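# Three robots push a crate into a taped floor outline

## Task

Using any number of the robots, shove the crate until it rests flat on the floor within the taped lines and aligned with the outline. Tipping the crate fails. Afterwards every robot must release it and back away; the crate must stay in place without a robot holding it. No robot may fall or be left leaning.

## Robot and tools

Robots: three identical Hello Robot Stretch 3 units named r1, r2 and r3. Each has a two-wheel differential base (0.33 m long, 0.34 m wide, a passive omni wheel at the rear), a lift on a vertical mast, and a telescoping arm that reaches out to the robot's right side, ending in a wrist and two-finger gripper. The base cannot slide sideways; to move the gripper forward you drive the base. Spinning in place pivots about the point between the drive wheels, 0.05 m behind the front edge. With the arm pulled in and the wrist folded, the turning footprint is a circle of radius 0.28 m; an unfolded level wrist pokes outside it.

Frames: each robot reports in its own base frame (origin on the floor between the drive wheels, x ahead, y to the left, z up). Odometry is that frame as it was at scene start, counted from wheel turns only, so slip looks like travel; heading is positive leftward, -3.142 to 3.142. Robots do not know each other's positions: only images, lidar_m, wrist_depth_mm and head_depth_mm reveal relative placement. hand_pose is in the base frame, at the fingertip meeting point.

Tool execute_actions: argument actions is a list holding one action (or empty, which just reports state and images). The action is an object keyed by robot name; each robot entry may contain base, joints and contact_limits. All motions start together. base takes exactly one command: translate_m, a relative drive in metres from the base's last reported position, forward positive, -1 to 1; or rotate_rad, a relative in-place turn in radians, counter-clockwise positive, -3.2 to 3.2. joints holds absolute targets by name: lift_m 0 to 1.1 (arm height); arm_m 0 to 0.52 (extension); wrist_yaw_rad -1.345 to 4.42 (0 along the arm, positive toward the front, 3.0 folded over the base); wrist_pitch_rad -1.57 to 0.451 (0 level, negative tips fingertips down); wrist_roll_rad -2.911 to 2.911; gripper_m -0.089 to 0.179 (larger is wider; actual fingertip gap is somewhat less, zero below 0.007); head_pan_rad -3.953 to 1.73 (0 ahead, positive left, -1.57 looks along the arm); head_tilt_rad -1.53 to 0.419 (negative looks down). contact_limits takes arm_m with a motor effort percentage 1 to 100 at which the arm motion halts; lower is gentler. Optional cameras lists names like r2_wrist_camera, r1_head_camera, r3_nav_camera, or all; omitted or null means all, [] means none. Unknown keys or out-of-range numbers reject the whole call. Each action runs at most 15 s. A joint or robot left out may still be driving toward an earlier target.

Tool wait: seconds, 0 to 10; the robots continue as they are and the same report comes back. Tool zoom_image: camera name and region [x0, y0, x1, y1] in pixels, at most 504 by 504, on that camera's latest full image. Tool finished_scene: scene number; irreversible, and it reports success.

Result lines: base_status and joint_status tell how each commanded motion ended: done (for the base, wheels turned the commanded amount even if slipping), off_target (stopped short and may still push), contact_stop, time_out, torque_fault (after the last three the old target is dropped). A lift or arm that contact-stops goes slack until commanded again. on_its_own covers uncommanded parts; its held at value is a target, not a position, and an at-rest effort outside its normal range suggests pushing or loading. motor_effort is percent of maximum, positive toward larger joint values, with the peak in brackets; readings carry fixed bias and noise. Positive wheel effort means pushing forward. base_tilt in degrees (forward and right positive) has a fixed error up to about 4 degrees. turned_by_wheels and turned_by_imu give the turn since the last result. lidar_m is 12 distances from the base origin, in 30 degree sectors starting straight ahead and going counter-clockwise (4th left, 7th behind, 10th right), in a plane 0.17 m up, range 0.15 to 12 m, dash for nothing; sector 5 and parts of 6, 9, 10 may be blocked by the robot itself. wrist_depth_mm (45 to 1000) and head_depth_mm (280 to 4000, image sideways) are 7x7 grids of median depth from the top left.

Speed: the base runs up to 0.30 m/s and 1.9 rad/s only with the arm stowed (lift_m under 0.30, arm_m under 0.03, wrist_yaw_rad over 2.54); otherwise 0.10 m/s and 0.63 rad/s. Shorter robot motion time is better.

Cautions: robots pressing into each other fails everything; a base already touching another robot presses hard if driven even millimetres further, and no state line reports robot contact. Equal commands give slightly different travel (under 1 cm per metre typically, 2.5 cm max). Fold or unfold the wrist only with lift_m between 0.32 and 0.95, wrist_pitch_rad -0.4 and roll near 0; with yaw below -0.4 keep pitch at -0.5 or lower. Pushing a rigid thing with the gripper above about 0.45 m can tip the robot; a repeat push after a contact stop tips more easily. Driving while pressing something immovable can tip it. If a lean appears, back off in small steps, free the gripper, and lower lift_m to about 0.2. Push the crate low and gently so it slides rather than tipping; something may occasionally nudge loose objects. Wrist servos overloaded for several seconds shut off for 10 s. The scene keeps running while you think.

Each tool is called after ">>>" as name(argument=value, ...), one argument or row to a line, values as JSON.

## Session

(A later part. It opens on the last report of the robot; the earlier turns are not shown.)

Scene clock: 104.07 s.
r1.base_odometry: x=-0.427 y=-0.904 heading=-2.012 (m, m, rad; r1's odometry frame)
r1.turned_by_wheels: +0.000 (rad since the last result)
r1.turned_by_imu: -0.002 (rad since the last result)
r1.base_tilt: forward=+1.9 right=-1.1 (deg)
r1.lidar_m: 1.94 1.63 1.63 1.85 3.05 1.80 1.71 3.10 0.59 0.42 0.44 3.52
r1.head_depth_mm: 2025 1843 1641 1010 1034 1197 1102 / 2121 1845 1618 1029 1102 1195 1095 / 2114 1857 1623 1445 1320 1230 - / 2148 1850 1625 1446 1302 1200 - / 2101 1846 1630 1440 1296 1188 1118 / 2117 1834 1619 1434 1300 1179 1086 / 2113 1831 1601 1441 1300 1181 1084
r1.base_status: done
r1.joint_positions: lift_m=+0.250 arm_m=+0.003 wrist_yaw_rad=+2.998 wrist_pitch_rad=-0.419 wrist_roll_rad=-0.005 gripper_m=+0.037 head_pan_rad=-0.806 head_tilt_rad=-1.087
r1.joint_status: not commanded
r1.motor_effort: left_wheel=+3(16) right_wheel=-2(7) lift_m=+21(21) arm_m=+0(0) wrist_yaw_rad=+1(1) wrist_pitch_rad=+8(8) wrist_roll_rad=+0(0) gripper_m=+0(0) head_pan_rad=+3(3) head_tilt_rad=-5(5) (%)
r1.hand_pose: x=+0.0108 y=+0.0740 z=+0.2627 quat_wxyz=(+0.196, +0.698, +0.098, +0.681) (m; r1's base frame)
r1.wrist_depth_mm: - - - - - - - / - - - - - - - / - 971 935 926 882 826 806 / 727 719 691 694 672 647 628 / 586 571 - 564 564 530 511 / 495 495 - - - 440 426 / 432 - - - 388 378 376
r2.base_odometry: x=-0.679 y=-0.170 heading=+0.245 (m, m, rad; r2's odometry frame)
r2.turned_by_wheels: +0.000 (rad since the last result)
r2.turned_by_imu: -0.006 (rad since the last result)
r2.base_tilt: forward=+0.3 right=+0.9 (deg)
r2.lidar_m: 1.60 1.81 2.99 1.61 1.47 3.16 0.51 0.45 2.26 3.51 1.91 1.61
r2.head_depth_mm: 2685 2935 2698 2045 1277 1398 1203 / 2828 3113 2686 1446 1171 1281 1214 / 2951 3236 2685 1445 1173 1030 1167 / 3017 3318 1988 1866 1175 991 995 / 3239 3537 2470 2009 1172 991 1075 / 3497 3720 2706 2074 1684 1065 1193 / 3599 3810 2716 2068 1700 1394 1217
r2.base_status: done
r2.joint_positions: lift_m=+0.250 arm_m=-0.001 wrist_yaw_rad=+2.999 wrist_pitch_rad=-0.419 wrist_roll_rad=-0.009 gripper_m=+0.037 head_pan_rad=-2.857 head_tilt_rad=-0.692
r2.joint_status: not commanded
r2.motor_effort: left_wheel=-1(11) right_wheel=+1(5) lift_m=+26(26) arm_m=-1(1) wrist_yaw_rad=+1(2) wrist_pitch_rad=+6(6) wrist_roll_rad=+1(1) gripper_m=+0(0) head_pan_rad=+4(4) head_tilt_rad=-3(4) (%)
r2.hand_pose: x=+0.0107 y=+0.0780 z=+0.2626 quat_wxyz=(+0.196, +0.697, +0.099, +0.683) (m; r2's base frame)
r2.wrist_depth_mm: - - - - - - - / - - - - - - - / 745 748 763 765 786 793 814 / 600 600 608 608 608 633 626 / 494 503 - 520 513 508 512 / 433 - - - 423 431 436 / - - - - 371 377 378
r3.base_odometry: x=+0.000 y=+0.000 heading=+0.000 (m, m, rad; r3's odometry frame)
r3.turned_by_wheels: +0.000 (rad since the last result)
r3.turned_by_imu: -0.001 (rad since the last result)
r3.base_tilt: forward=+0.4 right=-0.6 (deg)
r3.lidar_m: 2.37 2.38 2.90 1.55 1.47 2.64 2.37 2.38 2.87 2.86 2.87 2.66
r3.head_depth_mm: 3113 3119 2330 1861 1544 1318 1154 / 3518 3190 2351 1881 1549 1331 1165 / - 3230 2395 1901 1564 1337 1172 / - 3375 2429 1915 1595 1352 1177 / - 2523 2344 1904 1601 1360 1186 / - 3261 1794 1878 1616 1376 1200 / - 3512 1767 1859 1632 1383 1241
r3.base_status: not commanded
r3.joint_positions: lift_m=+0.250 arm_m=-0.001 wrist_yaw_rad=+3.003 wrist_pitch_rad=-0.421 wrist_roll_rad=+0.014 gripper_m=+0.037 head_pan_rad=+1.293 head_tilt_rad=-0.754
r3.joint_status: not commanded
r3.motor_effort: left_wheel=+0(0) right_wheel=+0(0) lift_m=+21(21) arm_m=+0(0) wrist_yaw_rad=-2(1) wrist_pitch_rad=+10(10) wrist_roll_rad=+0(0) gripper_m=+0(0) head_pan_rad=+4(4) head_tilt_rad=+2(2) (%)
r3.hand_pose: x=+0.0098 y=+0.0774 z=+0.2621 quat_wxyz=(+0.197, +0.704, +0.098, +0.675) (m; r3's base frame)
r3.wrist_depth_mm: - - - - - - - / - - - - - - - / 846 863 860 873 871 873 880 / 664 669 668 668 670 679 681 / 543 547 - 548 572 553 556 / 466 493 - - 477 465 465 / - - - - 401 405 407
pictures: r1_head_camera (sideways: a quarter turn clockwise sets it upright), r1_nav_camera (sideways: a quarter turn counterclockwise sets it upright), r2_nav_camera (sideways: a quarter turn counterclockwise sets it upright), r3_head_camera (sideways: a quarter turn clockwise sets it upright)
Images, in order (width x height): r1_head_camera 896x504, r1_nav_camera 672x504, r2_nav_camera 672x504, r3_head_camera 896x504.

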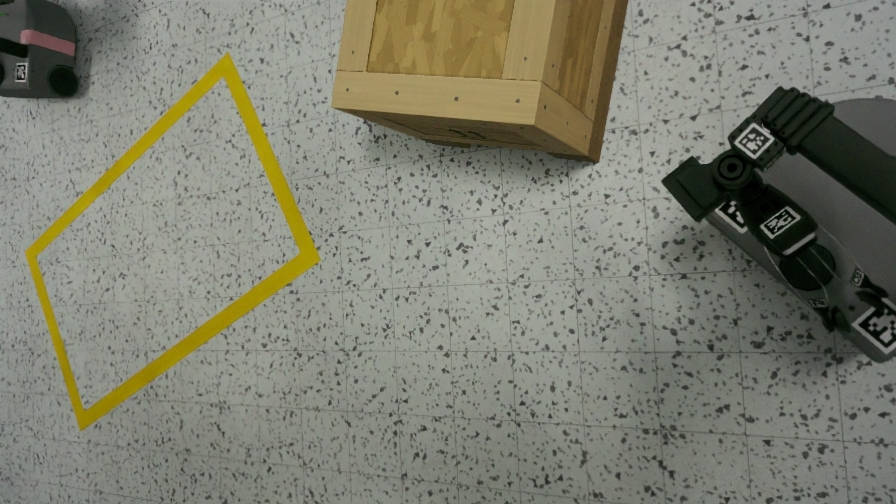

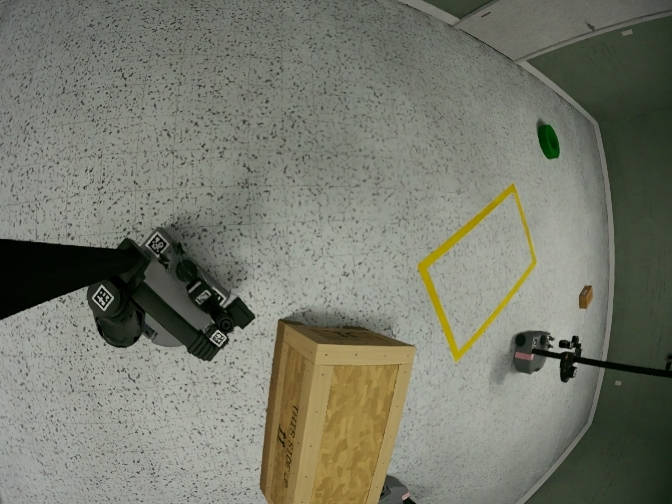

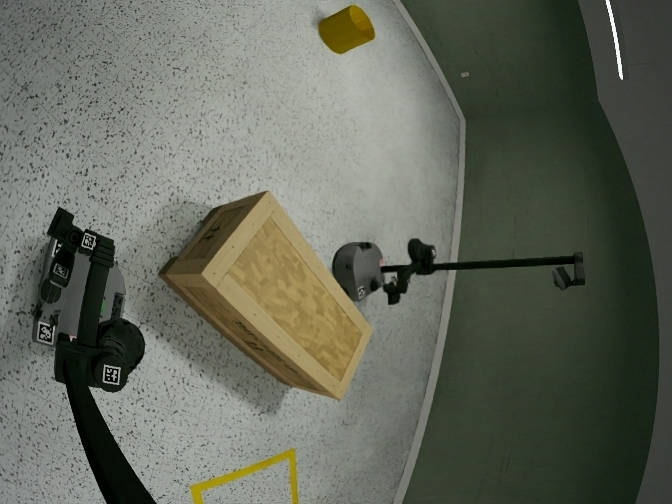

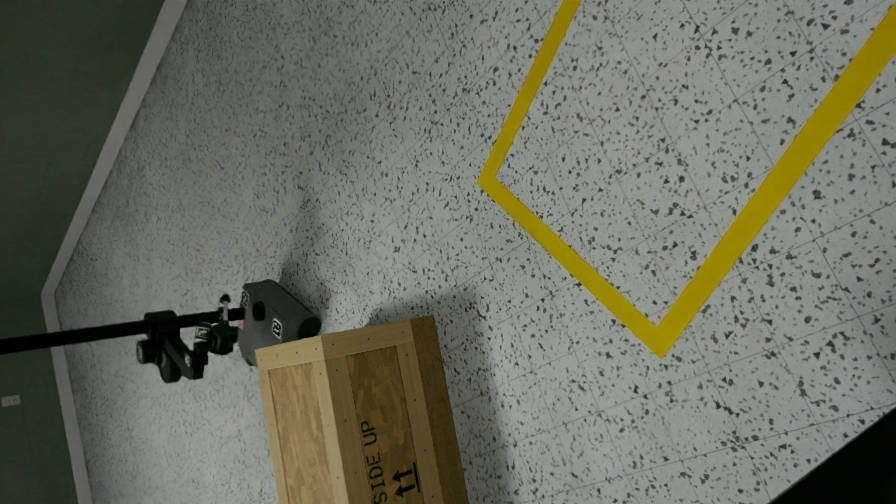

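>>> execute_actions(
  actions=[
    {"r1":{"base":{"translate_m":0.18}},"r2":{"base":{"rotate_rad":-2.43},"joints":{"head_pan_rad":-0.2,"head_tilt_rad":-1.2}}},
  ],
  cameras=[],
)

>>> execute_actions(
  actions=[
    {"r1":{"base":{"rotate_rad":-1.368},"joints":{"head_pan_rad":-0.2,"head_tilt_rad":-1.2,"lift_m":0.5}},"r2":{"joints":{"lift_m":0.5}}},
  ],
  cameras=["r1_head_camera","r2_head_camera"],
)

Scene clock: 123.27 s.
r1.base_odometry: x=-0.504 y=-1.067 heading=-2.012 (m, m, rad; r1's odometry frame)
r1.turned_by_wheels: +0.000 (rad since the last result)
r1.turned_by_imu: +0.000 (rad since the last result)
r1.base_tilt: forward=+1.9 right=-1.0 (deg)
r1.lidar_m: 1.79 1.51 1.51 1.71 2.85 3.76 1.89 3.23 0.44 0.41 2.13 3.26
r1.head_depth_mm: 2022 1882 1631 1083 965 1188 1098 / 2150 1852 1620 1455 1312 1192 1085 / 2138 1831 1619 1456 1306 1219 - / 2128 1829 1614 1453 1308 1201 - / 2114 1850 1618 1434 1301 1185 1115 / 2098 1834 1610 1433 1301 1183 1088 / 2115 1806 1609 1440 1298 1177 1083
r1.base_status: done
r1.joint_positions: lift_m=+0.250 arm_m=+0.003 wrist_yaw_rad=+2.998 wrist_pitch_rad=-0.419 wrist_roll_rad=-0.005 gripper_m=+0.037 head_pan_rad=-0.806 head_tilt_rad=-1.087
r1.joint_status: not commanded
r1.motor_effort: left_wheel=+4(17) right_wheel=-2(6) lift_m=+21(21) arm_m=+0(0) wrist_yaw_rad=+2(1) wrist_pitch_rad=+8(8) wrist_roll_rad=+0(0) gripper_m=+0(1) head_pan_rad=+3(3) head_tilt_rad=-4(5) (%)
r1.hand_pose: x=+0.0108 y=+0.0740 z=+0.2628 quat_wxyz=(+0.196, +0.698, +0.098, +0.681) (m; r1's base frame)
r1.wrist_depth_mm: - - - - - - - / - - - - - - - / - - 953 913 885 814 799 / 758 747 706 667 670 650 622 / 603 569 - 555 559 524 509 / 501 510 - - - 439 429 / 430 - - - 391 380 374
r2.base_odometry: x=-0.679 y=-0.170 heading=-2.185 (m, m, rad; r2's odometry frame)
r2.turned_by_wheels: -2.430 (rad since the last result)
r2.turned_by_imu: -2.404 (rad since the last result)
r2.base_tilt: forward=+0.2 right=+0.9 (deg)
r2.lidar_m: 0.49 2.26 2.55 1.72 1.60 1.63 2.08 4.29 1.47 3.35 0.86 0.45
r2.head_depth_mm: 1595 1134 1061 1354 1265 1180 1109 / 1753 1140 1039 1321 1265 1189 - / 1809 1139 1040 1064 1270 1191 - / 1818 1643 1053 1248 1276 1178 - / 1803 1637 1245 1374 1270 1182 - / 1805 1637 1491 1375 1278 1188 1119 / 1822 1649 1503 1380 1281 1184 1112
r2.base_status: done
r2.joint_positions: lift_m=+0.250 arm_m=-0.001 wrist_yaw_rad=+2.999 wrist_pitch_rad=-0.419 wrist_roll_rad=-0.009 gripper_m=+0.037 head_pan_rad=-0.207 head_tilt_rad=-1.186
r2.joint_status: all done
r2.motor_effort: left_wheel=+3(13) right_wheel=-1(8) lift_m=+26(26) arm_m=-2(2) wrist_yaw_rad=+1(1) wrist_pitch_rad=+6(6) wrist_roll_rad=+1(1) gripper_m=+0(0) head_pan_rad=+4(49) head_tilt_rad=-6(23) (%)
r2.hand_pose: x=+0.0107 y=+0.0780 z=+0.2626 quat_wxyz=(+0.196, +0.697, +0.099, +0.683) (m; r2's base frame)
r2.wrist_depth_mm: - - - - - - - / - - - - - - - / 750 750 768 773 787 787 808 / 600 596 603 622 618 617 630 / 496 496 - 523 512 511 515 / 442 - - - 420 433 429 / - - - - 375 376 378
r3.base_odometry: x=+0.000 y=+0.000 heading=+0.000 (m, m, rad; r3's odometry frame)
r3.turned_by_wheels: +0.000 (rad since the last result)
r3.turned_by_imu: -0.001 (rad since the last result)
r3.base_tilt: forward=+0.4 right=-0.5 (deg)
r3.lidar_m: 2.37 2.38 2.90 1.56 1.60 2.63 2.36 2.38 2.87 2.86 2.87 2.65
r3.head_depth_mm: 3147 3122 2327 1864 1543 1322 1154 / 3497 3201 2348 1885 1558 1328 1162 / - 3221 2423 1906 1563 1338 1170 / - 3091 2352 1914 1583 1345 1179 / - 3083 2332 1887 1601 1358 1185 / - 3424 1785 1878 1607 1366 1196 / - 3532 1774 1851 1629 1380 1247
r3.base_status: not commanded
r3.joint_positions: lift_m=+0.250 arm_m=-0.001 wrist_yaw_rad=+3.003 wrist_pitch_rad=-0.421 wrist_roll_rad=+0.014 gripper_m=+0.037 head_pan_rad=+1.293 head_tilt_rad=-0.754
r3.joint_status: not commanded
r3.motor_effort: left_wheel=+0(0) right_wheel=+0(0) lift_m=+21(21) arm_m=+0(0) wrist_yaw_rad=-2(2) wrist_pitch_rad=+10(11) wrist_roll_rad=+0(0) gripper_m=+2(0) head_pan_rad=+6(3) head_tilt_rad=+1(1) (%)
r3.hand_pose: x=+0.0098 y=+0.0774 z=+0.2621 quat_wxyz=(+0.197, +0.704, +0.098, +0.675) (m; r3's base frame)
r3.wrist_depth_mm: - - - - - - - / - - - - - - - / 852 870 857 865 880 858 893 / 664 665 673 672 681 684 691 / 544 550 - 546 571 552 551 / 463 488 - - 484 465 470 / - - - - 403 404 407
pictures: none
No camera images: the call's "cameras" was empty. Leave "cameras" out to get every camera's image.

Scene clock: 126.37 s.
r1.base_odometry: x=-0.504 y=-1.067 heading=+2.904 (m, m, rad; r1's odometry frame)
r1.turned_by_wheels: -1.368 (rad since the last result)
r1.turned_by_imu: -1.369 (rad since the last result)
r1.base_tilt: forward=+1.8 right=-1.0 (deg)
r1.lidar_m: 0.49 4.90 2.34 1.61 1.51 1.54 1.98 3.75 1.89 3.43 0.73 0.41
r1.head_depth_mm: 1664 1160 1079 1391 1282 1185 1121 / 1789 1153 1049 1327 1281 - - / 1839 1142 1036 1106 1275 1202 - / 1831 1638 1039 1193 1271 1212 - / 1832 1649 1218 1370 1267 1206 - / 1824 1650 1490 1373 1255 1175 1118 / 1802 1640 1489 1361 1252 1169 1105
r1.base_status: done
r1.joint_positions: lift_m=+0.500 arm_m=+0.003 wrist_yaw_rad=+2.998 wrist_pitch_rad=-0.419 wrist_roll_rad=-0.005 gripper_m=+0.037 head_pan_rad=-0.207 head_tilt_rad=-1.186
r1.joint_status: all done
r1.motor_effort: left_wheel=+4(13) right_wheel=-2(11) lift_m=+39(42) arm_m=+0(0) wrist_yaw_rad=+1(1) wrist_pitch_rad=+8(8) wrist_roll_rad=+0(0) gripper_m=+0(0) head_pan_rad=+3(28) head_tilt_rad=-5(12) (%)
r1.hand_pose: x=+0.0108 y=+0.0740 z=+0.5121 quat_wxyz=(+0.196, +0.698, +0.098, +0.681) (m; r1's base frame)
r1.wrist_depth_mm: - - - - - - - / - - - - - - - / - - - - - - - / - - - - - - - / 994 962 - 880 946 867 860 / 803 788 - 776 728 724 735 / 705 702 678 656 637 648 614
r2.base_odometry: x=-0.679 y=-0.170 heading=-2.185 (m, m, rad; r2's odometry frame)
r2.turned_by_wheels: +0.000 (rad since the last result)
r2.turned_by_imu: +0.000 (rad since the last result)
r2.base_tilt: forward=+0.2 right=+1.0 (deg)
r2.lidar_m: 0.49 2.26 2.55 1.72 1.60 1.63 2.08 4.29 1.47 3.36 0.86 0.45
r2.head_depth_mm: 1628 1136 1064 1347 1261 1200 - / 1773 1138 1039 1318 1266 1193 - / 1817 1139 1039 1059 1269 1189 - / 1802 1641 1049 1256 1277 1195 - / 1825 1634 1246 1375 1276 1188 - / 1823 1640 1504 1375 1281 1188 1112 / 1811 1652 1502 1384 1269 1188 1109
r2.base_status: not commanded
r2.joint_positions: lift_m=+0.500 arm_m=-0.001 wrist_yaw_rad=+2.999 wrist_pitch_rad=-0.419 wrist_roll_rad=-0.009 gripper_m=+0.037 head_pan_rad=-0.207 head_tilt_rad=-1.186
r2.joint_status: all done
r2.motor_effort: left_wheel=+3(3) right_wheel=-2(2) lift_m=+38(34) arm_m=-1(2) wrist_yaw_rad=+1(1) wrist_pitch_rad=+6(6) wrist_roll_rad=+1(0) gripper_m=+0(0) head_pan_rad=+4(4) head_tilt_rad=-6(6) (%)
r2.hand_pose: x=+0.0107 y=+0.0780 z=+0.5122 quat_wxyz=(+0.196, +0.697, +0.099, +0.683) (m; r2's base frame)
r2.wrist_depth_mm: - - - - - - - / - - - - - - - / - - - - - - - / - - - - - - - / 805 794 - 817 850 853 866 / 692 695 - 705 701 706 710 / 604 609 604 621 613 618 624
r3.base_odometry: x=+0.000 y=+0.000 heading=+0.000 (m, m, rad; r3's odometry frame)
r3.turned_by_wheels: +0.000 (rad since the last result)
r3.turned_by_imu: +0.000 (rad since the last result)
r3.base_tilt: forward=+0.4 right=-0.6 (deg)
r3.lidar_m: 2.37 2.38 2.29 1.56 1.61 2.63 2.36 2.37 2.87 2.86 2.87 2.65
r3.head_depth_mm: 3106 3089 2338 1849 1545 1318 1158 / 3509 3195 2359 1881 1564 1332 1162 / - 3274 2407 1896 1577 1338 1174 / - 3116 2398 1917 1591 1355 1176 / - 3213 2366 1884 1595 1361 1184 / - 3469 1791 1878 1620 1369 1197 / - 3517 1766 1854 1633 1388 1247
r3.base_status: not commanded
r3.joint_positions: lift_m=+0.250 arm_m=-0.001 wrist_yaw_rad=+3.003 wrist_pitch_rad=-0.421 wrist_roll_rad=+0.014 gripper_m=+0.037 head_pan_rad=+1.293 head_tilt_rad=-0.754
r3.joint_status: not commanded
r3.motor_effort: left_wheel=+0(0) right_wheel=+0(1) lift_m=+21(21) arm_m=+0(0) wrist_yaw_rad=-1(2) wrist_pitch_rad=+10(10) wrist_roll_rad=+0(0) gripper_m=+0(1) head_pan_rad=+3(5) head_tilt_rad=+3(2) (%)
r3.hand_pose: x=+0.0098 y=+0.0774 z=+0.2621 quat_wxyz=(+0.197, +0.704, +0.098, +0.675) (m; r3's base frame)
r3.wrist_depth_mm: - - - - - - - / - - - - - - - / 854 847 863 856 878 870 884 / 663 662 673 673 675 682 675 / 542 544 - 549 565 556 550 / 469 490 - - 480 468 467 / - - - - 402 406 406
pictures: r1_head_camera (sideways: a quarter turn clockwise sets it upright), r2_head_camera (sideways: a quarter turn clockwise sets it upright)
Images, in order (width x height): r1_head_camera 896x504, r2_head_camera 896x504.

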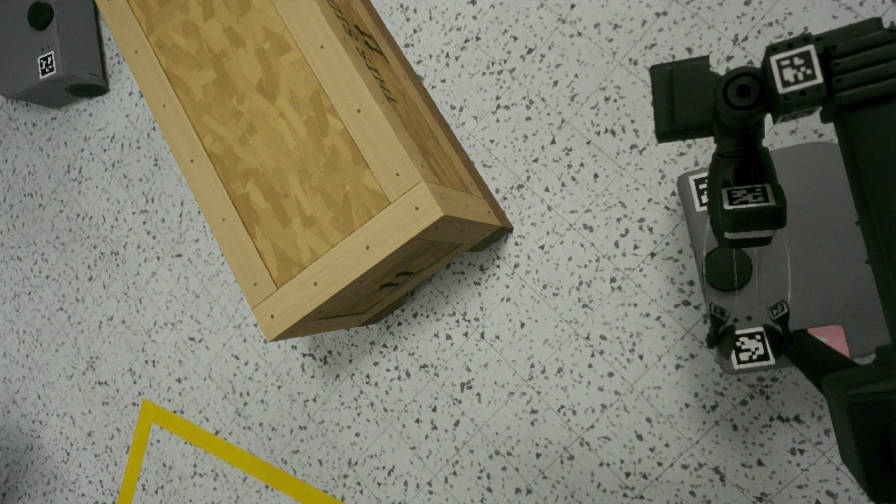

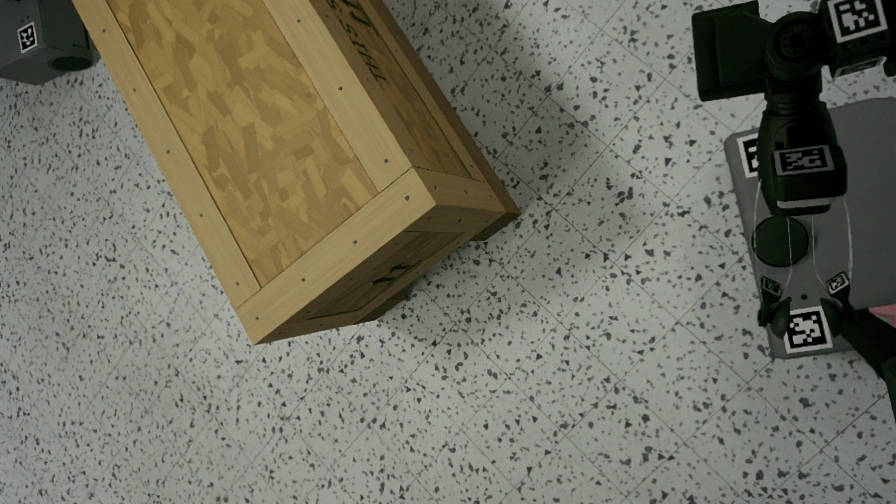

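>>> execute_actions(
  actions=[
    {"r1":{"base":{"rotate_rad":-0.12},"joints":{"lift_m":0.54}},"r2":{"base":{"rotate_rad":-0.09},"joints":{"lift_m":0.54}}},
  ],
  cameras=[],
)

>>> execute_actions(
  actions=[
    {"r1":{"base":{"translate_m":0.47}},"r2":{"base":{"translate_m":0.49}}},
  ],
  cameras=["r1_head_camera","r2_head_camera","r3_head_camera"],
)

Scene clock: 137.80 s.
r1.base_odometry: x=-0.504 y=-1.067 heading=+2.784 (m, m, rad; r1's odometry frame)
r1.turned_by_wheels: -0.120 (rad since the last result)
r1.turned_by_imu: -0.120 (rad since the last result)
r1.base_tilt: forward=+1.9 right=-0.9 (deg)
r1.lidar_m: 0.42 2.23 2.73 1.69 1.51 1.51 1.82 3.34 1.89 1.89 1.00 0.41
r1.head_depth_mm: 1666 1155 1342 1384 1283 1186 - / 1683 1148 1076 1371 1277 - 1120 / 1779 1148 1044 1336 1275 1209 - / 1823 1141 1038 1083 1270 1202 - / 1835 1655 1053 1345 1276 1194 - / 1823 1637 1469 1373 1266 1173 1116 / 1810 1628 1493 1361 1264 1177 1109
r1.base_status: done
r1.joint_positions: lift_m=+0.540 arm_m=+0.003 wrist_yaw_rad=+2.998 wrist_pitch_rad=-0.419 wrist_roll_rad=-0.005 gripper_m=+0.037 head_pan_rad=-0.207 head_tilt_rad=-1.186
r1.joint_status: all done
r1.motor_effort: left_wheel=+3(9) right_wheel=-2(6) lift_m=+39(37) arm_m=+0(0) wrist_yaw_rad=+1(1) wrist_pitch_rad=+8(8) wrist_roll_rad=+0(0) gripper_m=+0(1) head_pan_rad=+3(3) head_tilt_rad=-5(5) (%)
r1.hand_pose: x=+0.0108 y=+0.0740 z=+0.5521 quat_wxyz=(+0.196, +0.698, +0.098, +0.681) (m; r1's base frame)
r1.wrist_depth_mm: - - - - - - - / - - - - - - - / - - - - - - - / - - - - - - - / - - - 964 964 933 911 / 857 844 - 803 774 780 770 / 738 727 723 690 698 681 664
r2.base_odometry: x=-0.679 y=-0.170 heading=-2.275 (m, m, rad; r2's odometry frame)
r2.turned_by_wheels: -0.090 (rad since the last result)
r2.turned_by_imu: -0.090 (rad since the last result)
r2.base_tilt: forward=+0.2 right=+1.0 (deg)
r2.lidar_m: 0.45 2.26 2.88 1.79 1.60 1.61 1.94 3.65 1.47 3.51 1.10 0.45
r2.head_depth_mm: 1255 1133 1192 1373 1263 1201 - / 1675 1136 1059 1339 1267 1191 - / 1795 1144 1039 1198 1270 1196 - / 1817 1138 1041 1104 1270 1190 - / 1821 1644 1066 1359 1272 1192 - / 1823 1644 1483 1374 1275 1179 1105 / 1842 1659 1511 1390 1275 1190 1109
r2.base_status: done
r2.joint_positions: lift_m=+0.540 arm_m=-0.001 wrist_yaw_rad=+2.999 wrist_pitch_rad=-0.419 wrist_roll_rad=-0.009 gripper_m=+0.037 head_pan_rad=-0.207 head_tilt_rad=-1.186
r2.joint_status: all done
r2.motor_effort: left_wheel=+2(9) right_wheel=-2(5) lift_m=+36(39) arm_m=-1(2) wrist_yaw_rad=+1(2) wrist_pitch_rad=+6(6) wrist_roll_rad=+1(1) gripper_m=+0(1) head_pan_rad=+3(4) head_tilt_rad=-5(6) (%)
r2.hand_pose: x=+0.0107 y=+0.0780 z=+0.5522 quat_wxyz=(+0.196, +0.697, +0.098, +0.683) (m; r2's base frame)
r2.wrist_depth_mm: - - - - - - - / - - - - - - - / - - - - - - - / - - - - - - - / 863 873 - 892 922 892 884 / 742 748 - 746 718 750 753 / 642 652 643 651 656 652 663
r3.base_odometry: x=+0.000 y=+0.000 heading=+0.000 (m, m, rad; r3's odometry frame)
r3.turned_by_wheels: +0.000 (rad since the last result)
r3.turned_by_imu: -0.001 (rad since the last result)
r3.base_tilt: forward=+0.4 right=-0.5 (deg)
r3.lidar_m: 2.37 2.37 2.27 1.56 1.61 2.63 2.36 2.38 2.87 2.86 2.87 2.66
r3.head_depth_mm: 3086 3140 2342 1850 1539 1323 1156 / 3524 3171 2379 1877 1553 1331 1159 / - 3292 2391 1896 1576 1334 1173 / - 3154 2385 1930 1586 1345 1178 / - 3343 2351 1896 1607 1359 1183 / - 3442 1792 1864 1616 1372 1192 / - 3506 1769 1867 1630 1378 1246
r3.base_status: not commanded
r3.joint_positions: lift_m=+0.250 arm_m=-0.001 wrist_yaw_rad=+3.003 wrist_pitch_rad=-0.421 wrist_roll_rad=+0.014 gripper_m=+0.037 head_pan_rad=+1.293 head_tilt_rad=-0.754
r3.joint_status: not commanded
r3.motor_effort: left_wheel=+0(0) right_wheel=+0(0) lift_m=+22(22) arm_m=+0(0) wrist_yaw_rad=-2(1) wrist_pitch_rad=+10(10) wrist_roll_rad=+0(0) gripper_m=+0(0) head_pan_rad=+4(3) head_tilt_rad=+2(2) (%)
r3.hand_pose: x=+0.0098 y=+0.0774 z=+0.2621 quat_wxyz=(+0.197, +0.704, +0.098, +0.675) (m; r3's base frame)
r3.wrist_depth_mm: - - - - - - - / - - - - - - - / 856 863 873 859 867 880 879 / 669 669 673 673 681 678 684 / 541 549 - 546 576 557 553 / 472 488 - - 479 464 467 / - - - - 405 401 403
pictures: none
No camera images: the call's "cameras" was empty. Leave "cameras" out to get every camera's image.

Scene clock: 143.70 s.
r1.base_odometry: x=-0.944 y=-0.903 heading=+2.783 (m, m, rad; r1's odometry frame)
r1.turned_by_wheels: +0.000 (rad since the last result)
r1.turned_by_imu: -0.447 (rad since the last result)
r1.base_tilt: forward=+1.9 right=-1.0 (deg)
r1.lidar_m: 0.15 0.16 1.75 2.90 1.92 1.78 1.79 2.26 4.03 2.02 4.02 -
r1.head_depth_mm: 1858 1670 1495 1378 1283 1194 - / 1775 1147 1041 1334 1279 - 1117 / 1804 1151 1041 959 902 1202 - / 1803 1454 1039 954 884 1037 - / 1818 1637 1478 952 891 1207 - / 1810 1638 1488 1341 903 1182 1120 / 1805 1634 1482 1364 1249 1175 1098
r1.base_status: translate_m off_target (by the wheels' count: +0.4698 of +0.4700)
r1.joint_positions: lift_m=+0.540 arm_m=+0.003 wrist_yaw_rad=+2.999 wrist_pitch_rad=-0.419 wrist_roll_rad=-0.005 gripper_m=+0.037 head_pan_rad=-0.207 head_tilt_rad=-1.187
r1.joint_status: not commanded
r1.on_its_own: left_wheel is at rest, and its effort (+21) is outside its rest range (-18 to +18); right_wheel is at rest, and its effort (+38) is outside its rest range (-18 to +18)
r1.motor_effort: left_wheel=+21(30) right_wheel=+38(63) lift_m=+38(39) arm_m=+0(0) wrist_yaw_rad=+1(2) wrist_pitch_rad=+8(8) wrist_roll_rad=+0(0) gripper_m=+0(0) head_pan_rad=+3(3) head_tilt_rad=-5(6) (%)
r1.hand_pose: x=+0.0107 y=+0.0741 z=+0.5522 quat_wxyz=(+0.196, +0.698, +0.098, +0.681) (m; r1's base frame)
r1.wrist_depth_mm: - - - - - - - / - - - - - - - / - - - - - - - / - - - - - - - / - - - 1000 984 933 872 / 857 839 - 828 782 748 316 / 735 724 724 701 675 380 275
r2.base_odometry: x=-0.996 y=-0.543 heading=-2.275 (m, m, rad; r2's odometry frame)
r2.turned_by_wheels: +0.000 (rad since the last result)
r2.turned_by_imu: -0.397 (rad since the last result)
r2.base_tilt: forward=+0.1 right=+0.9 (deg)
r2.lidar_m: 0.15 0.17 1.90 2.86 1.99 1.88 1.92 2.51 4.61 1.66 3.62 -
r2.head_depth_mm: 1285 1135 1033 1316 1262 1202 - / 1781 1139 1040 956 910 1191 - / 1793 1135 1042 953 886 836 - / 1806 1612 1040 958 888 1026 - / 1810 1651 1498 956 887 1171 - / 1830 1651 1497 1378 903 1191 1109 / 1821 1645 1512 1387 1277 1184 1106
r2.base_status: translate_m off_target (by the wheels' count: +0.4898 of +0.4900)
r2.joint_positions: lift_m=+0.540 arm_m=-0.001 wrist_yaw_rad=+2.999 wrist_pitch_rad=-0.418 wrist_roll_rad=-0.009 gripper_m=+0.037 head_pan_rad=-0.206 head_tilt_rad=-1.187
r2.joint_status: not commanded
r2.on_its_own: right_wheel is at rest, and its effort (+34) is outside its rest range (-18 to +18)
r2.motor_effort: left_wheel=+13(28) right_wheel=+34(58) lift_m=+37(37) arm_m=-1(1) wrist_yaw_rad=+1(2) wrist_pitch_rad=+5(6) wrist_roll_rad=+1(1) gripper_m=+1(0) head_pan_rad=+3(3) head_tilt_rad=-5(6) (%)
r2.hand_pose: x=+0.0106 y=+0.0781 z=+0.5525 quat_wxyz=(+0.195, +0.697, +0.098, +0.683) (m; r2's base frame)
r2.wrist_depth_mm: - - - - - - - / - - - - - - - / - - - - - - - / - - - - - - - / 848 863 - 878 893 870 878 / 749 747 - 736 730 341 324 / 635 640 646 648 656 287 281
r3.base_odometry: x=+0.000 y=+0.000 heading=+0.000 (m, m, rad; r3's odometry frame)
r3.turned_by_wheels: +0.000 (rad since the last result)
r3.turned_by_imu: -0.001 (rad since the last result)
r3.base_tilt: forward=+0.4 right=-0.6 (deg)
r3.lidar_m: 2.37 2.38 2.91 1.56 1.65 2.63 2.37 2.37 2.87 2.86 2.87 2.65
r3.head_depth_mm: 3096 3103 2340 1847 1547 1321 1152 / 3610 3194 2382 1875 1557 1330 1162 / - 3249 2393 1887 1570 1345 1165 / - 2998 2190 1927 1584 1353 1171 / - 3054 2169 1881 1598 1360 1183 / - 3281 1799 1885 1611 1377 1197 / - 3538 1779 1865 1627 1381 1242
r3.base_status: not commanded
r3.joint_positions: lift_m=+0.250 arm_m=-0.001 wrist_yaw_rad=+3.003 wrist_pitch_rad=-0.421 wrist_roll_rad=+0.014 gripper_m=+0.037 head_pan_rad=+1.293 head_tilt_rad=-0.754
r3.joint_status: not commanded
r3.motor_effort: left_wheel=+0(0) right_wheel=+0(0) lift_m=+21(21) arm_m=+0(0) wrist_yaw_rad=-1(2) wrist_pitch_rad=+10(10) wrist_roll_rad=+0(0) gripper_m=+0(1) head_pan_rad=+5(5) head_tilt_rad=+2(2) (%)
r3.hand_pose: x=+0.0098 y=+0.0774 z=+0.2621 quat_wxyz=(+0.197, +0.704, +0.098, +0.675) (m; r3's base frame)
r3.wrist_depth_mm: - - - - - - - / - - - - - - - / 857 859 865 864 872 883 884 / 662 664 673 677 672 687 685 / 545 546 - 544 576 557 551 / 470 490 - - 481 467 471 / - - - - 401 402 405
pictures: r1_head_camera (sideways: a quarter turn clockwise sets it upright), r2_head_camera (sideways: a quarter turn clockwise sets it upright), r3_head_camera (sideways: a quarter turn clockwise sets it upright)
Images, in order (width x height): r1_head_camera 896x504, r2_head_camera 896x504, r3_head_camera 896x504.

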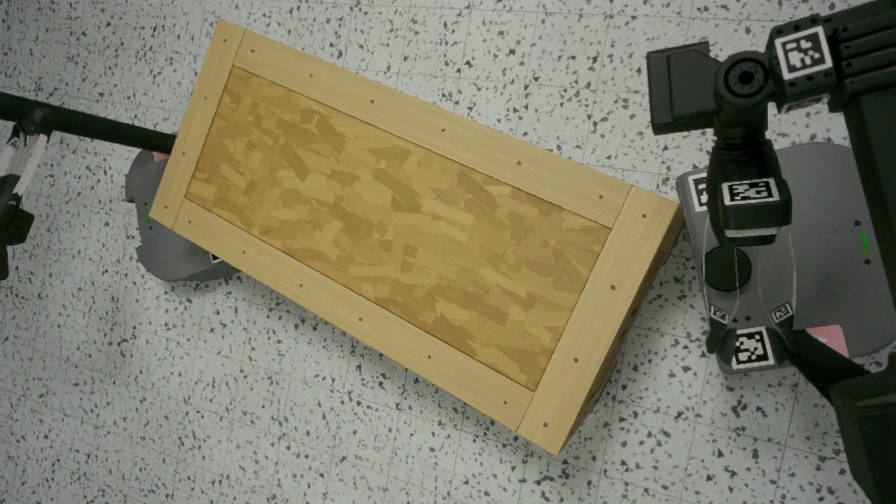

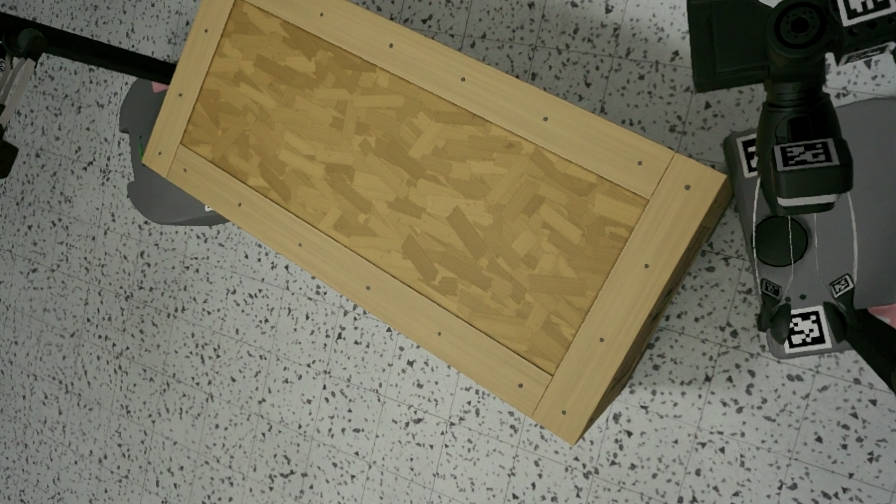

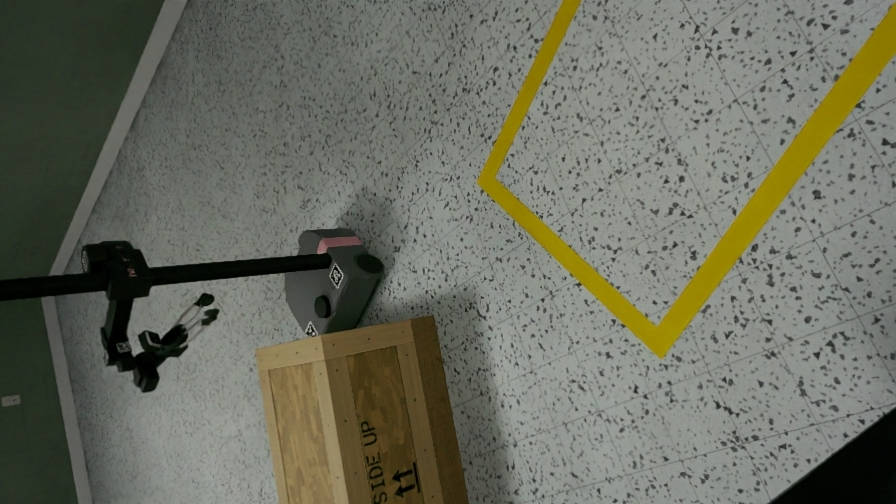

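>>> execute_actions(
  actions=[
    {"r1":{"base":{"translate_m":-0.35},"joints":{"lift_m":0.28}},"r2":{"base":{"translate_m":-0.15}}},
  ],
  cameras=[],
)

>>> execute_actions(
  actions=[
    {"r1":{"base":{"rotate_rad":-0.8},"joints":{"head_pan_rad":0.6}},"r2":{"base":{"rotate_rad":0.96},"joints":{"head_pan_rad":-0.9}}},
  ],
  cameras=["r1_head_camera","r2_head_camera"],
)

Scene clock: 164.70 s.
r1.base_odometry: x=-0.616 y=-1.025 heading=+2.783 (m, m, rad; r1's odometry frame)
r1.turned_by_wheels: +0.000 (rad since the last result)
r1.turned_by_imu: +0.001 (rad since the last result)
r1.base_tilt: forward=+1.9 right=-1.1 (deg)
r1.lidar_m: 0.41 0.61 4.75 2.35 1.58 1.46 1.48 1.85 3.88 2.05 3.54 0.43
r1.head_depth_mm: 1839 1673 1516 1385 1280 1194 1110 / 1838 1590 1512 1386 1277 1181 1096 / 1271 1150 1283 1384 1266 - - / 1268 1141 1042 1143 1269 1206 - / 1757 1144 1040 1127 1267 1204 - / 1813 1647 1032 1328 1265 1172 - / 1812 1641 1454 1361 1267 1173 1092
r1.base_status: done
r1.joint_positions: lift_m=+0.280 arm_m=+0.003 wrist_yaw_rad=+2.999 wrist_pitch_rad=-0.419 wrist_roll_rad=-0.005 gripper_m=+0.037 head_pan_rad=-0.207 head_tilt_rad=-1.187
r1.joint_status: all done
r1.motor_effort: left_wheel=+1(16) right_wheel=-1(32) lift_m=+20(33) arm_m=+0(0) wrist_yaw_rad=+1(1) wrist_pitch_rad=+8(7) wrist_roll_rad=+0(0) gripper_m=+0(0) head_pan_rad=+2(3) head_tilt_rad=-5(5) (%)
r1.hand_pose: x=+0.0107 y=+0.0741 z=+0.2929 quat_wxyz=(+0.196, +0.698, +0.098, +0.681) (m; r1's base frame)
r1.wrist_depth_mm: - - - - - - - / - - - - - - - / - - - 982 968 886 851 / 836 783 734 753 715 710 679 / 641 624 - 591 595 568 553 / 524 522 - - 472 482 461 / 453 - - - 418 411 410
r2.base_odometry: x=-0.899 y=-0.429 heading=-2.275 (m, m, rad; r2's odometry frame)
r2.turned_by_wheels: +0.000 (rad since the last result)
r2.turned_by_imu: -0.002 (rad since the last result)
r2.base_tilt: forward=+0.3 right=+0.9 (deg)
r2.lidar_m: 0.23 0.37 1.98 2.67 1.86 1.75 1.78 2.33 4.53 1.63 3.16 0.22
r2.head_depth_mm: 1795 1144 1443 1364 1268 1200 - / 1752 1146 1040 1317 1261 1191 - / 1603 1148 1041 954 1230 1191 - / 1679 1157 1045 954 914 1192 - / 1819 1649 1036 961 1162 1184 - / 1838 1642 1505 958 1246 1187 1109 / 1818 1652 1496 1381 1278 1186 1110
r2.base_status: done
r2.joint_positions: lift_m=+0.540 arm_m=-0.001 wrist_yaw_rad=+2.999 wrist_pitch_rad=-0.418 wrist_roll_rad=-0.009 gripper_m=+0.037 head_pan_rad=-0.206 head_tilt_rad=-1.187
r2.joint_status: not commanded
r2.motor_effort: left_wheel=+2(11) right_wheel=-1(26) lift_m=+36(37) arm_m=-2(1) wrist_yaw_rad=+1(2) wrist_pitch_rad=+5(5) wrist_roll_rad=+1(1) gripper_m=+0(0) head_pan_rad=+2(3) head_tilt_rad=-5(5) (%)
r2.hand_pose: x=+0.0106 y=+0.0781 z=+0.5525 quat_wxyz=(+0.195, +0.697, +0.098, +0.683) (m; r2's base frame)
r2.wrist_depth_mm: - - - - - - - / - - - - - - - / - - - - - - - / - - - - - - - / 860 876 - 874 892 901 428 / 735 739 - 754 738 760 387 / 646 636 646 647 656 620 352
r3.base_odometry: x=+0.000 y=+0.000 heading=+0.000 (m, m, rad; r3's odometry frame)
r3.turned_by_wheels: +0.000 (rad since the last result)
r3.turned_by_imu: -0.001 (rad since the last result)
r3.base_tilt: forward=+0.4 right=-0.6 (deg)
r3.lidar_m: 2.37 2.38 2.09 1.56 1.65 2.63 2.36 2.37 2.87 2.86 2.88 2.66
r3.head_depth_mm: 3072 3080 2339 1858 1538 1318 1153 / 3569 3179 2354 1870 1564 1322 1166 / - 2907 2311 1901 1571 1346 1168 / - 3028 2349 1925 1577 1348 1176 / - 3378 2361 1882 1591 1357 1181 / - 3470 1799 1862 1617 1368 1199 / - 3497 1766 1859 1628 1383 1250
r3.base_status: not commanded
r3.joint_positions: lift_m=+0.250 arm_m=-0.001 wrist_yaw_rad=+3.003 wrist_pitch_rad=-0.421 wrist_roll_rad=+0.014 gripper_m=+0.037 head_pan_rad=+1.293 head_tilt_rad=-0.754
r3.joint_status: not commanded
r3.motor_effort: left_wheel=+0(0) right_wheel=+0(0) lift_m=+21(21) arm_m=+0(0) wrist_yaw_rad=-1(1) wrist_pitch_rad=+10(10) wrist_roll_rad=+0(0) gripper_m=+1(1) head_pan_rad=+5(4) head_tilt_rad=+1(1) (%)
r3.hand_pose: x=+0.0098 y=+0.0774 z=+0.2621 quat_wxyz=(+0.197, +0.704, +0.098, +0.675) (m; r3's base frame)
r3.wrist_depth_mm: - - - - - - - / - - - - - - - / 857 849 874 866 882 880 883 / 659 668 674 672 670 684 681 / 548 545 - 549 569 551 553 / 469 493 - - 481 465 475 / - - - - 403 402 403
pictures: none
No camera images: the call's "cameras" was empty. Leave "cameras" out to get every camera's image.

Scene clock: 167.17 s.
r1.base_odometry: x=-0.616 y=-1.025 heading=+1.983 (m, m, rad; r1's odometry frame)
r1.turned_by_wheels: -0.800 (rad since the last result)
r1.turned_by_imu: -0.800 (rad since the last result)
r1.base_tilt: forward=+1.9 right=-1.0 (deg)
r1.lidar_m: 3.31 0.41 0.47 2.01 3.83 1.85 1.48 1.46 1.58 2.40 3.90 2.04
r1.head_depth_mm: 1851 1669 1530 1380 1282 1185 1109 / 1840 1595 1510 1386 1276 1188 1098 / 1269 1145 1288 1375 1271 1189 - / 1268 1136 1035 1148 1268 1202 - / 1645 1139 1039 1126 1266 - - / 1816 1644 1037 1323 1263 1193 - / 1814 1631 1473 1364 1259 1200 -
r1.base_status: done
r1.joint_positions: lift_m=+0.280 arm_m=+0.003 wrist_yaw_rad=+2.999 wrist_pitch_rad=-0.419 wrist_roll_rad=-0.005 gripper_m=+0.037 head_pan_rad=+0.593 head_tilt_rad=-1.187
r1.joint_status: all done
r1.motor_effort: left_wheel=+3(13) right_wheel=-2(8) lift_m=+21(21) arm_m=+0(0) wrist_yaw_rad=+1(0) wrist_pitch_rad=+8(8) wrist_roll_rad=+0(0) gripper_m=-1(0) head_pan_rad=+2(31) head_tilt_rad=-5(5) (%)
r1.hand_pose: x=+0.0107 y=+0.0741 z=+0.2929 quat_wxyz=(+0.196, +0.698, +0.098, +0.681) (m; r1's base frame)
r1.wrist_depth_mm: - - - - - 470 340 / - - - - - 486 350 / - - - 980 834 491 359 / 795 794 785 727 707 540 380 / 642 638 - 607 605 541 429 / 539 526 - - 474 473 464 / 454 - - - 417 415 406
r2.base_odometry: x=-0.899 y=-0.429 heading=-1.315 (m, m, rad; r2's odometry frame)
r2.turned_by_wheels: +0.960 (rad since the last result)
r2.turned_by_imu: +0.952 (rad since the last result)
r2.base_tilt: forward=+0.2 right=+0.9 (deg)
r2.lidar_m: 1.99 3.00 1.92 1.75 1.76 2.17 4.35 1.64 3.26 0.22 0.22 0.33
r2.head_depth_mm: 1619 1135 1034 970 1260 - - / 1790 1602 1038 951 910 - - / 1803 1635 1040 953 900 1200 - / 1812 1635 1481 960 1147 1197 - / 1818 1635 1508 974 1270 1182 1119 / 1832 1650 1497 1378 1268 1189 1108 / 1835 1641 1500 1378 1281 1186 1111
r2.base_status: done
r2.joint_positions: lift_m=+0.540 arm_m=-0.001 wrist_yaw_rad=+2.999 wrist_pitch_rad=-0.418 wrist_roll_rad=-0.009 gripper_m=+0.037 head_pan_rad=-0.893 head_tilt_rad=-1.187
r2.joint_status: all done
r2.motor_effort: left_wheel=-1(4) right_wheel=+3(7) lift_m=+36(37) arm_m=-2(1) wrist_yaw_rad=+1(2) wrist_pitch_rad=+5(5) wrist_roll_rad=+0(1) gripper_m=+1(1) head_pan_rad=-4(44) head_tilt_rad=-6(6) (%)
r2.hand_pose: x=+0.0106 y=+0.0781 z=+0.5525 quat_wxyz=(+0.195, +0.697, +0.098, +0.683) (m; r2's base frame)
r2.wrist_depth_mm: - - - - - - - / - - - - - - - / - - - - - - - / - - - - - - - / 862 866 - 865 898 882 901 / 749 742 - 749 723 772 764 / 646 638 657 654 662 667 669
r3.base_odometry: x=+0.000 y=+0.000 heading=+0.000 (m, m, rad; r3's odometry frame)
r3.turned_by_wheels: +0.000 (rad since the last result)
r3.turned_by_imu: +0.000 (rad since the last result)
r3.base_tilt: forward=+0.4 right=-0.6 (deg)
r3.lidar_m: 2.37 2.38 2.00 1.56 1.65 2.62 2.37 2.38 2.88 2.86 2.87 2.66
r3.head_depth_mm: 3115 3114 2353 1859 1536 1320 1155 / 3551 3209 2357 1865 1556 1339 1159 / - 2971 2261 1886 1564 1337 1169 / - 3022 2293 1923 1589 1350 1176 / - 3361 2348 1888 1604 1365 1185 / - 3430 1800 1882 1619 1375 1191 / - 3488 1764 1863 1629 1388 1243
r3.base_status: not commanded
r3.joint_positions: lift_m=+0.250 arm_m=-0.001 wrist_yaw_rad=+3.003 wrist_pitch_rad=-0.421 wrist_roll_rad=+0.014 gripper_m=+0.037 head_pan_rad=+1.293 head_tilt_rad=-0.754
r3.joint_status: not commanded
r3.motor_effort: left_wheel=+1(0) right_wheel=+0(0) lift_m=+21(21) arm_m=+0(0) wrist_yaw_rad=-1(1) wrist_pitch_rad=+10(10) wrist_roll_rad=+0(0) gripper_m=+0(1) head_pan_rad=+5(4) head_tilt_rad=+3(1) (%)
r3.hand_pose: x=+0.0098 y=+0.0774 z=+0.2621 quat_wxyz=(+0.197, +0.704, +0.098, +0.675) (m; r3's base frame)
r3.wrist_depth_mm: - - - - - - - / - - - - - - - / 853 853 863 867 868 873 892 / 660 663 669 675 673 684 686 / 545 544 - 550 573 548 553 / 471 493 - - 477 465 467 / - - - - 402 405 403
pictures: r1_head_camera (sideways: a quarter turn clockwise sets it upright), r2_head_camera (sideways: a quarter turn clockwise sets it upright)
Images, in order (width x height): r1_head_camera 896x504, r2_head_camera 896x504.

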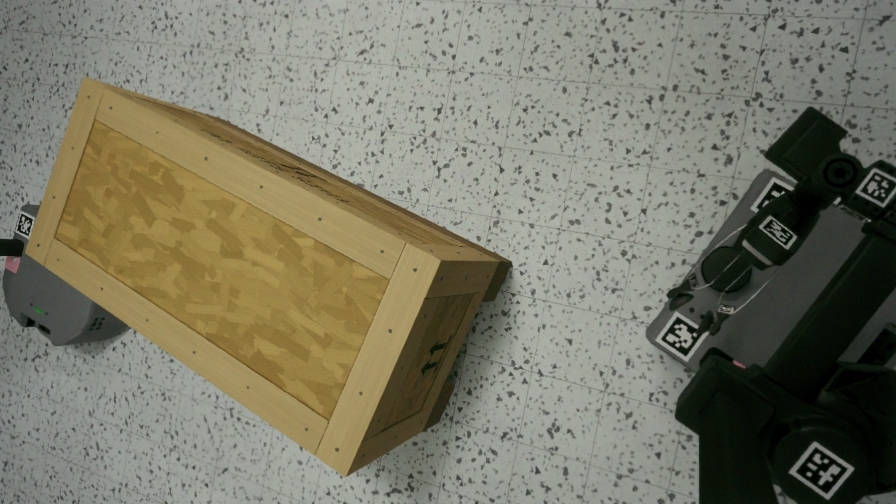

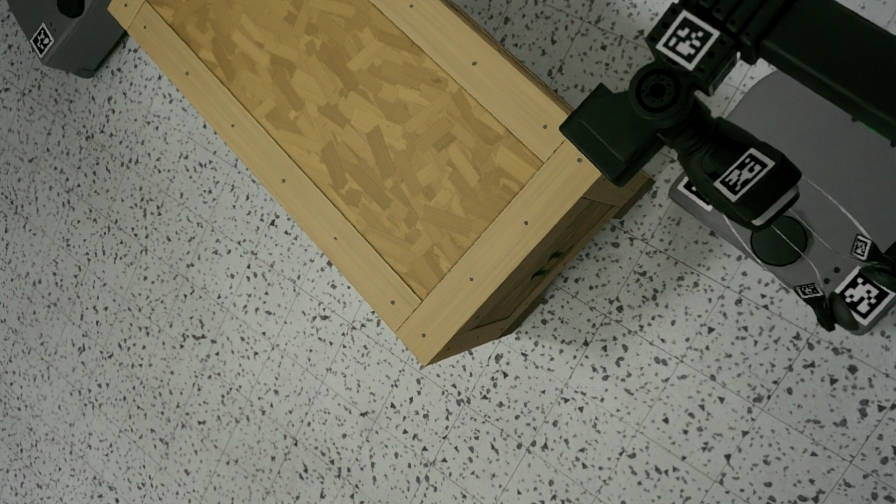

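>>> execute_actions(
  actions=[
    {"r1":{"base":{"translate_m":0.57}},"r2":{"base":{"translate_m":0.24}}},
  ],
  cameras=[],
)

>>> execute_actions(
  actions=[
    {"r1":{"base":{"rotate_rad":1.72},"joints":{"head_pan_rad":0,"lift_m":0.54}},"r2":{"base":{"rotate_rad":-1.63},"joints":{"head_pan_rad":0}}},
  ],
  cameras=["r1_head_camera","r2_head_camera"],
)

Scene clock: 179.67 s.
r1.base_odometry: x=-0.845 y=-0.503 heading=+1.983 (m, m, rad; r1's odometry frame)
r1.turned_by_wheels: +0.000 (rad since the last result)
r1.turned_by_imu: -0.001 (rad since the last result)
r1.base_tilt: forward=+1.9 right=-1.0 (deg)
r1.lidar_m: 2.80 0.41 0.27 0.24 0.25 0.30 2.00 1.98 2.15 3.25 1.62 1.62
r1.head_depth_mm: 1864 1663 1513 1391 1272 1187 1112 / 1829 1655 1513 1384 1271 1179 1094 / 1842 1650 1509 1381 1270 1183 - / 1812 1591 1095 1343 1263 1209 - / 847 1418 1037 985 1245 - - / 1774 1626 1033 952 906 1121 - / 1809 1635 1031 948 876 833 -
r1.base_status: done
r1.joint_positions: lift_m=+0.280 arm_m=+0.003 wrist_yaw_rad=+2.999 wrist_pitch_rad=-0.419 wrist_roll_rad=-0.005 gripper_m=+0.037 head_pan_rad=+0.593 head_tilt_rad=-1.187
r1.joint_status: not commanded
r1.motor_effort: left_wheel=+3(16) right_wheel=-2(6) lift_m=+21(21) arm_m=+0(0) wrist_yaw_rad=+1(0) wrist_pitch_rad=+8(8) wrist_roll_rad=+0(0) gripper_m=+0(0) head_pan_rad=+3(3) head_tilt_rad=-5(5) (%)
r1.hand_pose: x=+0.0107 y=+0.0741 z=+0.2929 quat_wxyz=(+0.196, +0.698, +0.098, +0.681) (m; r1's base frame)
r1.wrist_depth_mm: 249 - 248 263 284 308 338 / 231 - 267 285 315 344 378 / 252 264 294 316 347 380 436 / 284 289 323 351 391 426 505 / 626 319 - 398 440 508 547 / 521 372 - - 462 474 464 / 452 - - - 415 408 405
r2.base_odometry: x=-0.839 y=-0.661 heading=-1.315 (m, m, rad; r2's odometry frame)
r2.turned_by_wheels: +0.000 (rad since the last result)
r2.turned_by_imu: +0.001 (rad since the last result)
r2.base_tilt: forward=+0.2 right=+0.9 (deg)
r2.lidar_m: 1.74 3.02 1.97 1.79 1.80 2.22 4.45 1.85 0.23 0.23 0.25 3.68
r2.head_depth_mm: 1725 1423 1306 953 879 - - / 1226 1389 1444 951 896 - - / 1813 1635 1493 1365 911 1203 - / 1815 1635 1494 1372 1262 1195 - / 1816 1642 1497 1377 1268 1183 1118 / 1819 1634 1507 1382 1269 1182 1105 / 1827 1656 1499 1382 1275 1194 1116
r2.base_status: done
r2.joint_positions: lift_m=+0.540 arm_m=-0.001 wrist_yaw_rad=+2.999 wrist_pitch_rad=-0.418 wrist_roll_rad=-0.009 gripper_m=+0.037 head_pan_rad=-0.893 head_tilt_rad=-1.187
r2.joint_status: not commanded
r2.motor_effort: left_wheel=-1(3) right_wheel=+2(7) lift_m=+36(36) arm_m=-1(1) wrist_yaw_rad=+1(1) wrist_pitch_rad=+5(5) wrist_roll_rad=+1(1) gripper_m=+0(0) head_pan_rad=-4(2) head_tilt_rad=-5(5) (%)
r2.hand_pose: x=+0.0106 y=+0.0781 z=+0.5525 quat_wxyz=(+0.195, +0.697, +0.098, +0.683) (m; r2's base frame)
r2.wrist_depth_mm: - - - - - - - / - - - - - - - / - - - - - - - / - - - - - - - / 864 868 - 872 892 883 896 / 725 742 - 748 732 758 759 / 642 647 645 645 661 664 671
r3.base_odometry: x=+0.000 y=+0.000 heading=+0.000 (m, m, rad; r3's odometry frame)
r3.turned_by_wheels: +0.000 (rad since the last result)
r3.turned_by_imu: -0.001 (rad since the last result)
r3.base_tilt: forward=+0.4 right=-0.5 (deg)
r3.lidar_m: 2.36 2.38 2.90 1.56 1.65 2.63 2.36 2.37 2.88 2.86 2.87 2.65
r3.head_depth_mm: 3094 3137 2326 1846 1544 1325 1153 / 3566 3187 2346 1878 1551 1332 1160 / - 3242 2410 1895 1578 1334 1170 / - 3317 2443 1922 1593 1352 1176 / - 3405 2285 1901 1599 1359 1183 / - 2928 1804 1863 1611 1379 1197 / - 3495 1790 1868 1637 1384 1245
r3.base_status: not commanded
r3.joint_positions: lift_m=+0.250 arm_m=-0.001 wrist_yaw_rad=+3.003 wrist_pitch_rad=-0.421 wrist_roll_rad=+0.014 gripper_m=+0.037 head_pan_rad=+1.293 head_tilt_rad=-0.754
r3.joint_status: not commanded
r3.motor_effort: left_wheel=+0(0) right_wheel=+0(0) lift_m=+21(21) arm_m=+0(0) wrist_yaw_rad=-1(2) wrist_pitch_rad=+10(10) wrist_roll_rad=+0(0) gripper_m=+1(0) head_pan_rad=+4(6) head_tilt_rad=+3(2) (%)
r3.hand_pose: x=+0.0098 y=+0.0774 z=+0.2621 quat_wxyz=(+0.197, +0.704, +0.098, +0.675) (m; r3's base frame)
r3.wrist_depth_mm: - - - - - - - / - - - - - - - / 850 855 866 862 878 886 868 / 658 665 667 671 672 670 675 / 550 542 - 550 574 552 558 / 472 491 - - 480 465 471 / - - - - 403 405 403
pictures: none
No camera images: the call's "cameras" was empty. Leave "cameras" out to get every camera's image.

Scene clock: 183.20 s.
r1.base_odometry: x=-0.845 y=-0.503 heading=-2.580 (m, m, rad; r1's odometry frame)
r1.turned_by_wheels: +1.720 (rad since the last result)
r1.turned_by_imu: +1.725 (rad since the last result)
r1.base_tilt: forward=+1.9 right=-1.0 (deg)
r1.lidar_m: 0.24 0.25 2.28 1.98 1.98 2.30 3.70 1.61 3.17 2.76 0.35 0.25
r1.head_depth_mm: 1849 1660 1049 960 1127 1201 1120 / 1845 1660 1045 959 1118 1198 - / 1839 1644 1040 961 1113 1206 - / 1808 1646 1035 955 1104 1207 - / 1835 1635 1040 952 1097 1204 - / 1823 1637 1489 1326 1233 1178 - / 1826 1637 1492 1372 1261 1162 1121
r1.base_status: done
r1.joint_positions: lift_m=+0.540 arm_m=+0.003 wrist_yaw_rad=+2.999 wrist_pitch_rad=-0.419 wrist_roll_rad=-0.005 gripper_m=+0.037 head_pan_rad=+0.007 head_tilt_rad=-1.187
r1.joint_status: all done
r1.motor_effort: left_wheel=-2(11) right_wheel=+2(9) lift_m=+39(42) arm_m=+0(0) wrist_yaw_rad=+0(0) wrist_pitch_rad=+8(8) wrist_roll_rad=+0(0) gripper_m=+0(0) head_pan_rad=-2(24) head_tilt_rad=-5(5) (%)
r1.hand_pose: x=+0.0107 y=+0.0741 z=+0.5522 quat_wxyz=(+0.196, +0.698, +0.098, +0.681) (m; r1's base frame)
r1.wrist_depth_mm: - - - - - - - / - - - - - - - / - - - - - - - / - - - - - - - / - - - 960 - 936 895 / 863 841 - 800 770 720 324 / 730 721 721 692 679 397 291
r2.base_odometry: x=-0.839 y=-0.661 heading=-2.945 (m, m, rad; r2's odometry frame)
r2.turned_by_wheels: -1.630 (rad since the last result)
r2.turned_by_imu: -1.618 (rad since the last result)
r2.base_tilt: forward=+0.3 right=+0.9 (deg)
r2.lidar_m: 0.23 0.24 3.56 1.74 3.29 2.01 1.79 1.79 2.13 3.95 1.85 0.24
r2.head_depth_mm: 1805 1618 1485 1360 1264 1189 - / 1800 1601 1451 985 1152 1181 1107 / 1798 1132 1034 957 904 1187 - / 1816 1138 1042 956 907 1187 - / 1821 1139 1043 958 915 1187 - / 1813 1649 1456 1353 1234 1186 1118 / 1825 1422 1341 1385 1274 1189 1120
r2.base_status: done
r2.joint_positions: lift_m=+0.540 arm_m=-0.001 wrist_yaw_rad=+2.999 wrist_pitch_rad=-0.418 wrist_roll_rad=-0.009 gripper_m=+0.037 head_pan_rad=-0.007 head_tilt_rad=-1.187
r2.joint_status: all done
r2.motor_effort: left_wheel=+2(8) right_wheel=-3(6) lift_m=+36(36) arm_m=-2(1) wrist_yaw_rad=+1(1) wrist_pitch_rad=+5(5) wrist_roll_rad=+1(1) gripper_m=+0(0) head_pan_rad=+4(48) head_tilt_rad=-6(6) (%)
r2.hand_pose: x=+0.0106 y=+0.0781 z=+0.5525 quat_wxyz=(+0.195, +0.697, +0.098, +0.683) (m; r2's base frame)
r2.wrist_depth_mm: - - - - - - - / - - - - - - - / - - - - - - - / - - - - - - 832 / 860 861 - 893 922 388 380 / 732 730 - 745 734 346 325 / 636 653 645 650 642 337 281
r3.base_odometry: x=+0.000 y=+0.000 heading=+0.000 (m, m, rad; r3's odometry frame)
r3.turned_by_wheels: +0.000 (rad since the last result)
r3.turned_by_imu: -0.001 (rad since the last result)
r3.base_tilt: forward=+0.4 right=-0.6 (deg)
r3.lidar_m: 2.37 2.38 2.90 1.56 1.65 2.62 2.37 2.38 2.88 2.86 2.87 2.66
r3.head_depth_mm: 3141 3111 2321 1869 1549 1319 1157 / 3571 3191 2373 1888 1556 1332 1164 / - 3235 2412 1904 1573 1344 1168 / - 3304 2436 1911 1586 1347 1176 / - 3431 2371 1886 1599 1362 1188 / - 3289 1783 1875 1615 1370 1197 / - 3330 1769 1862 1628 1383 1248
r3.base_status: not commanded
r3.joint_positions: lift_m=+0.250 arm_m=-0.001 wrist_yaw_rad=+3.003 wrist_pitch_rad=-0.421 wrist_roll_rad=+0.014 gripper_m=+0.037 head_pan_rad=+1.293 head_tilt_rad=-0.754
r3.joint_status: not commanded
r3.motor_effort: left_wheel=+0(0) right_wheel=+0(0) lift_m=+21(21) arm_m=+0(0) wrist_yaw_rad=-2(3) wrist_pitch_rad=+10(10) wrist_roll_rad=+0(0) gripper_m=-1(1) head_pan_rad=+4(5) head_tilt_rad=+2(2) (%)
r3.hand_pose: x=+0.0098 y=+0.0774 z=+0.2621 quat_wxyz=(+0.197, +0.704, +0.098, +0.675) (m; r3's base frame)
r3.wrist_depth_mm: - - - - - - - / - - - - - - - / 850 853 860 859 883 882 885 / 657 668 665 669 674 687 683 / 547 550 - 548 572 557 557 / 468 491 - - 478 466 466 / - - - - 406 403 407
pictures: r1_head_camera (sideways: a quarter turn clockwise sets it upright), r2_head_camera (sideways: a quarter turn clockwise sets it upright)
Images, in order (width x height): r1_head_camera 896x504, r2_head_camera 896x504.

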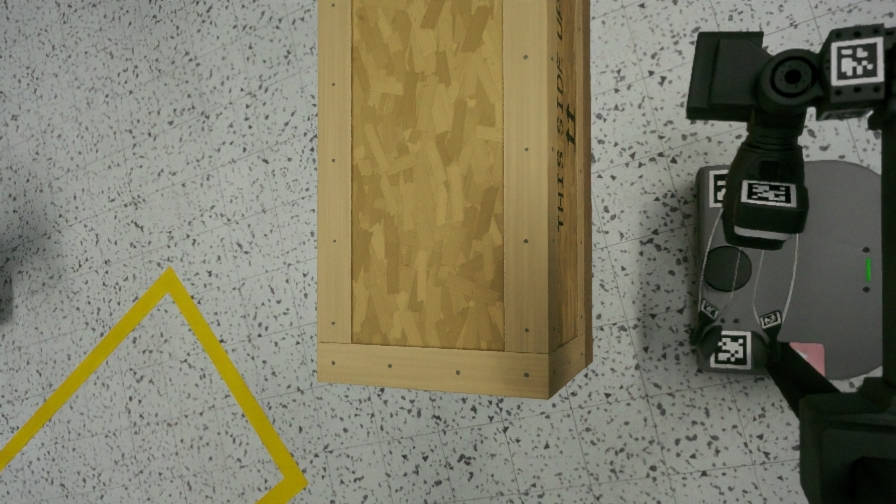

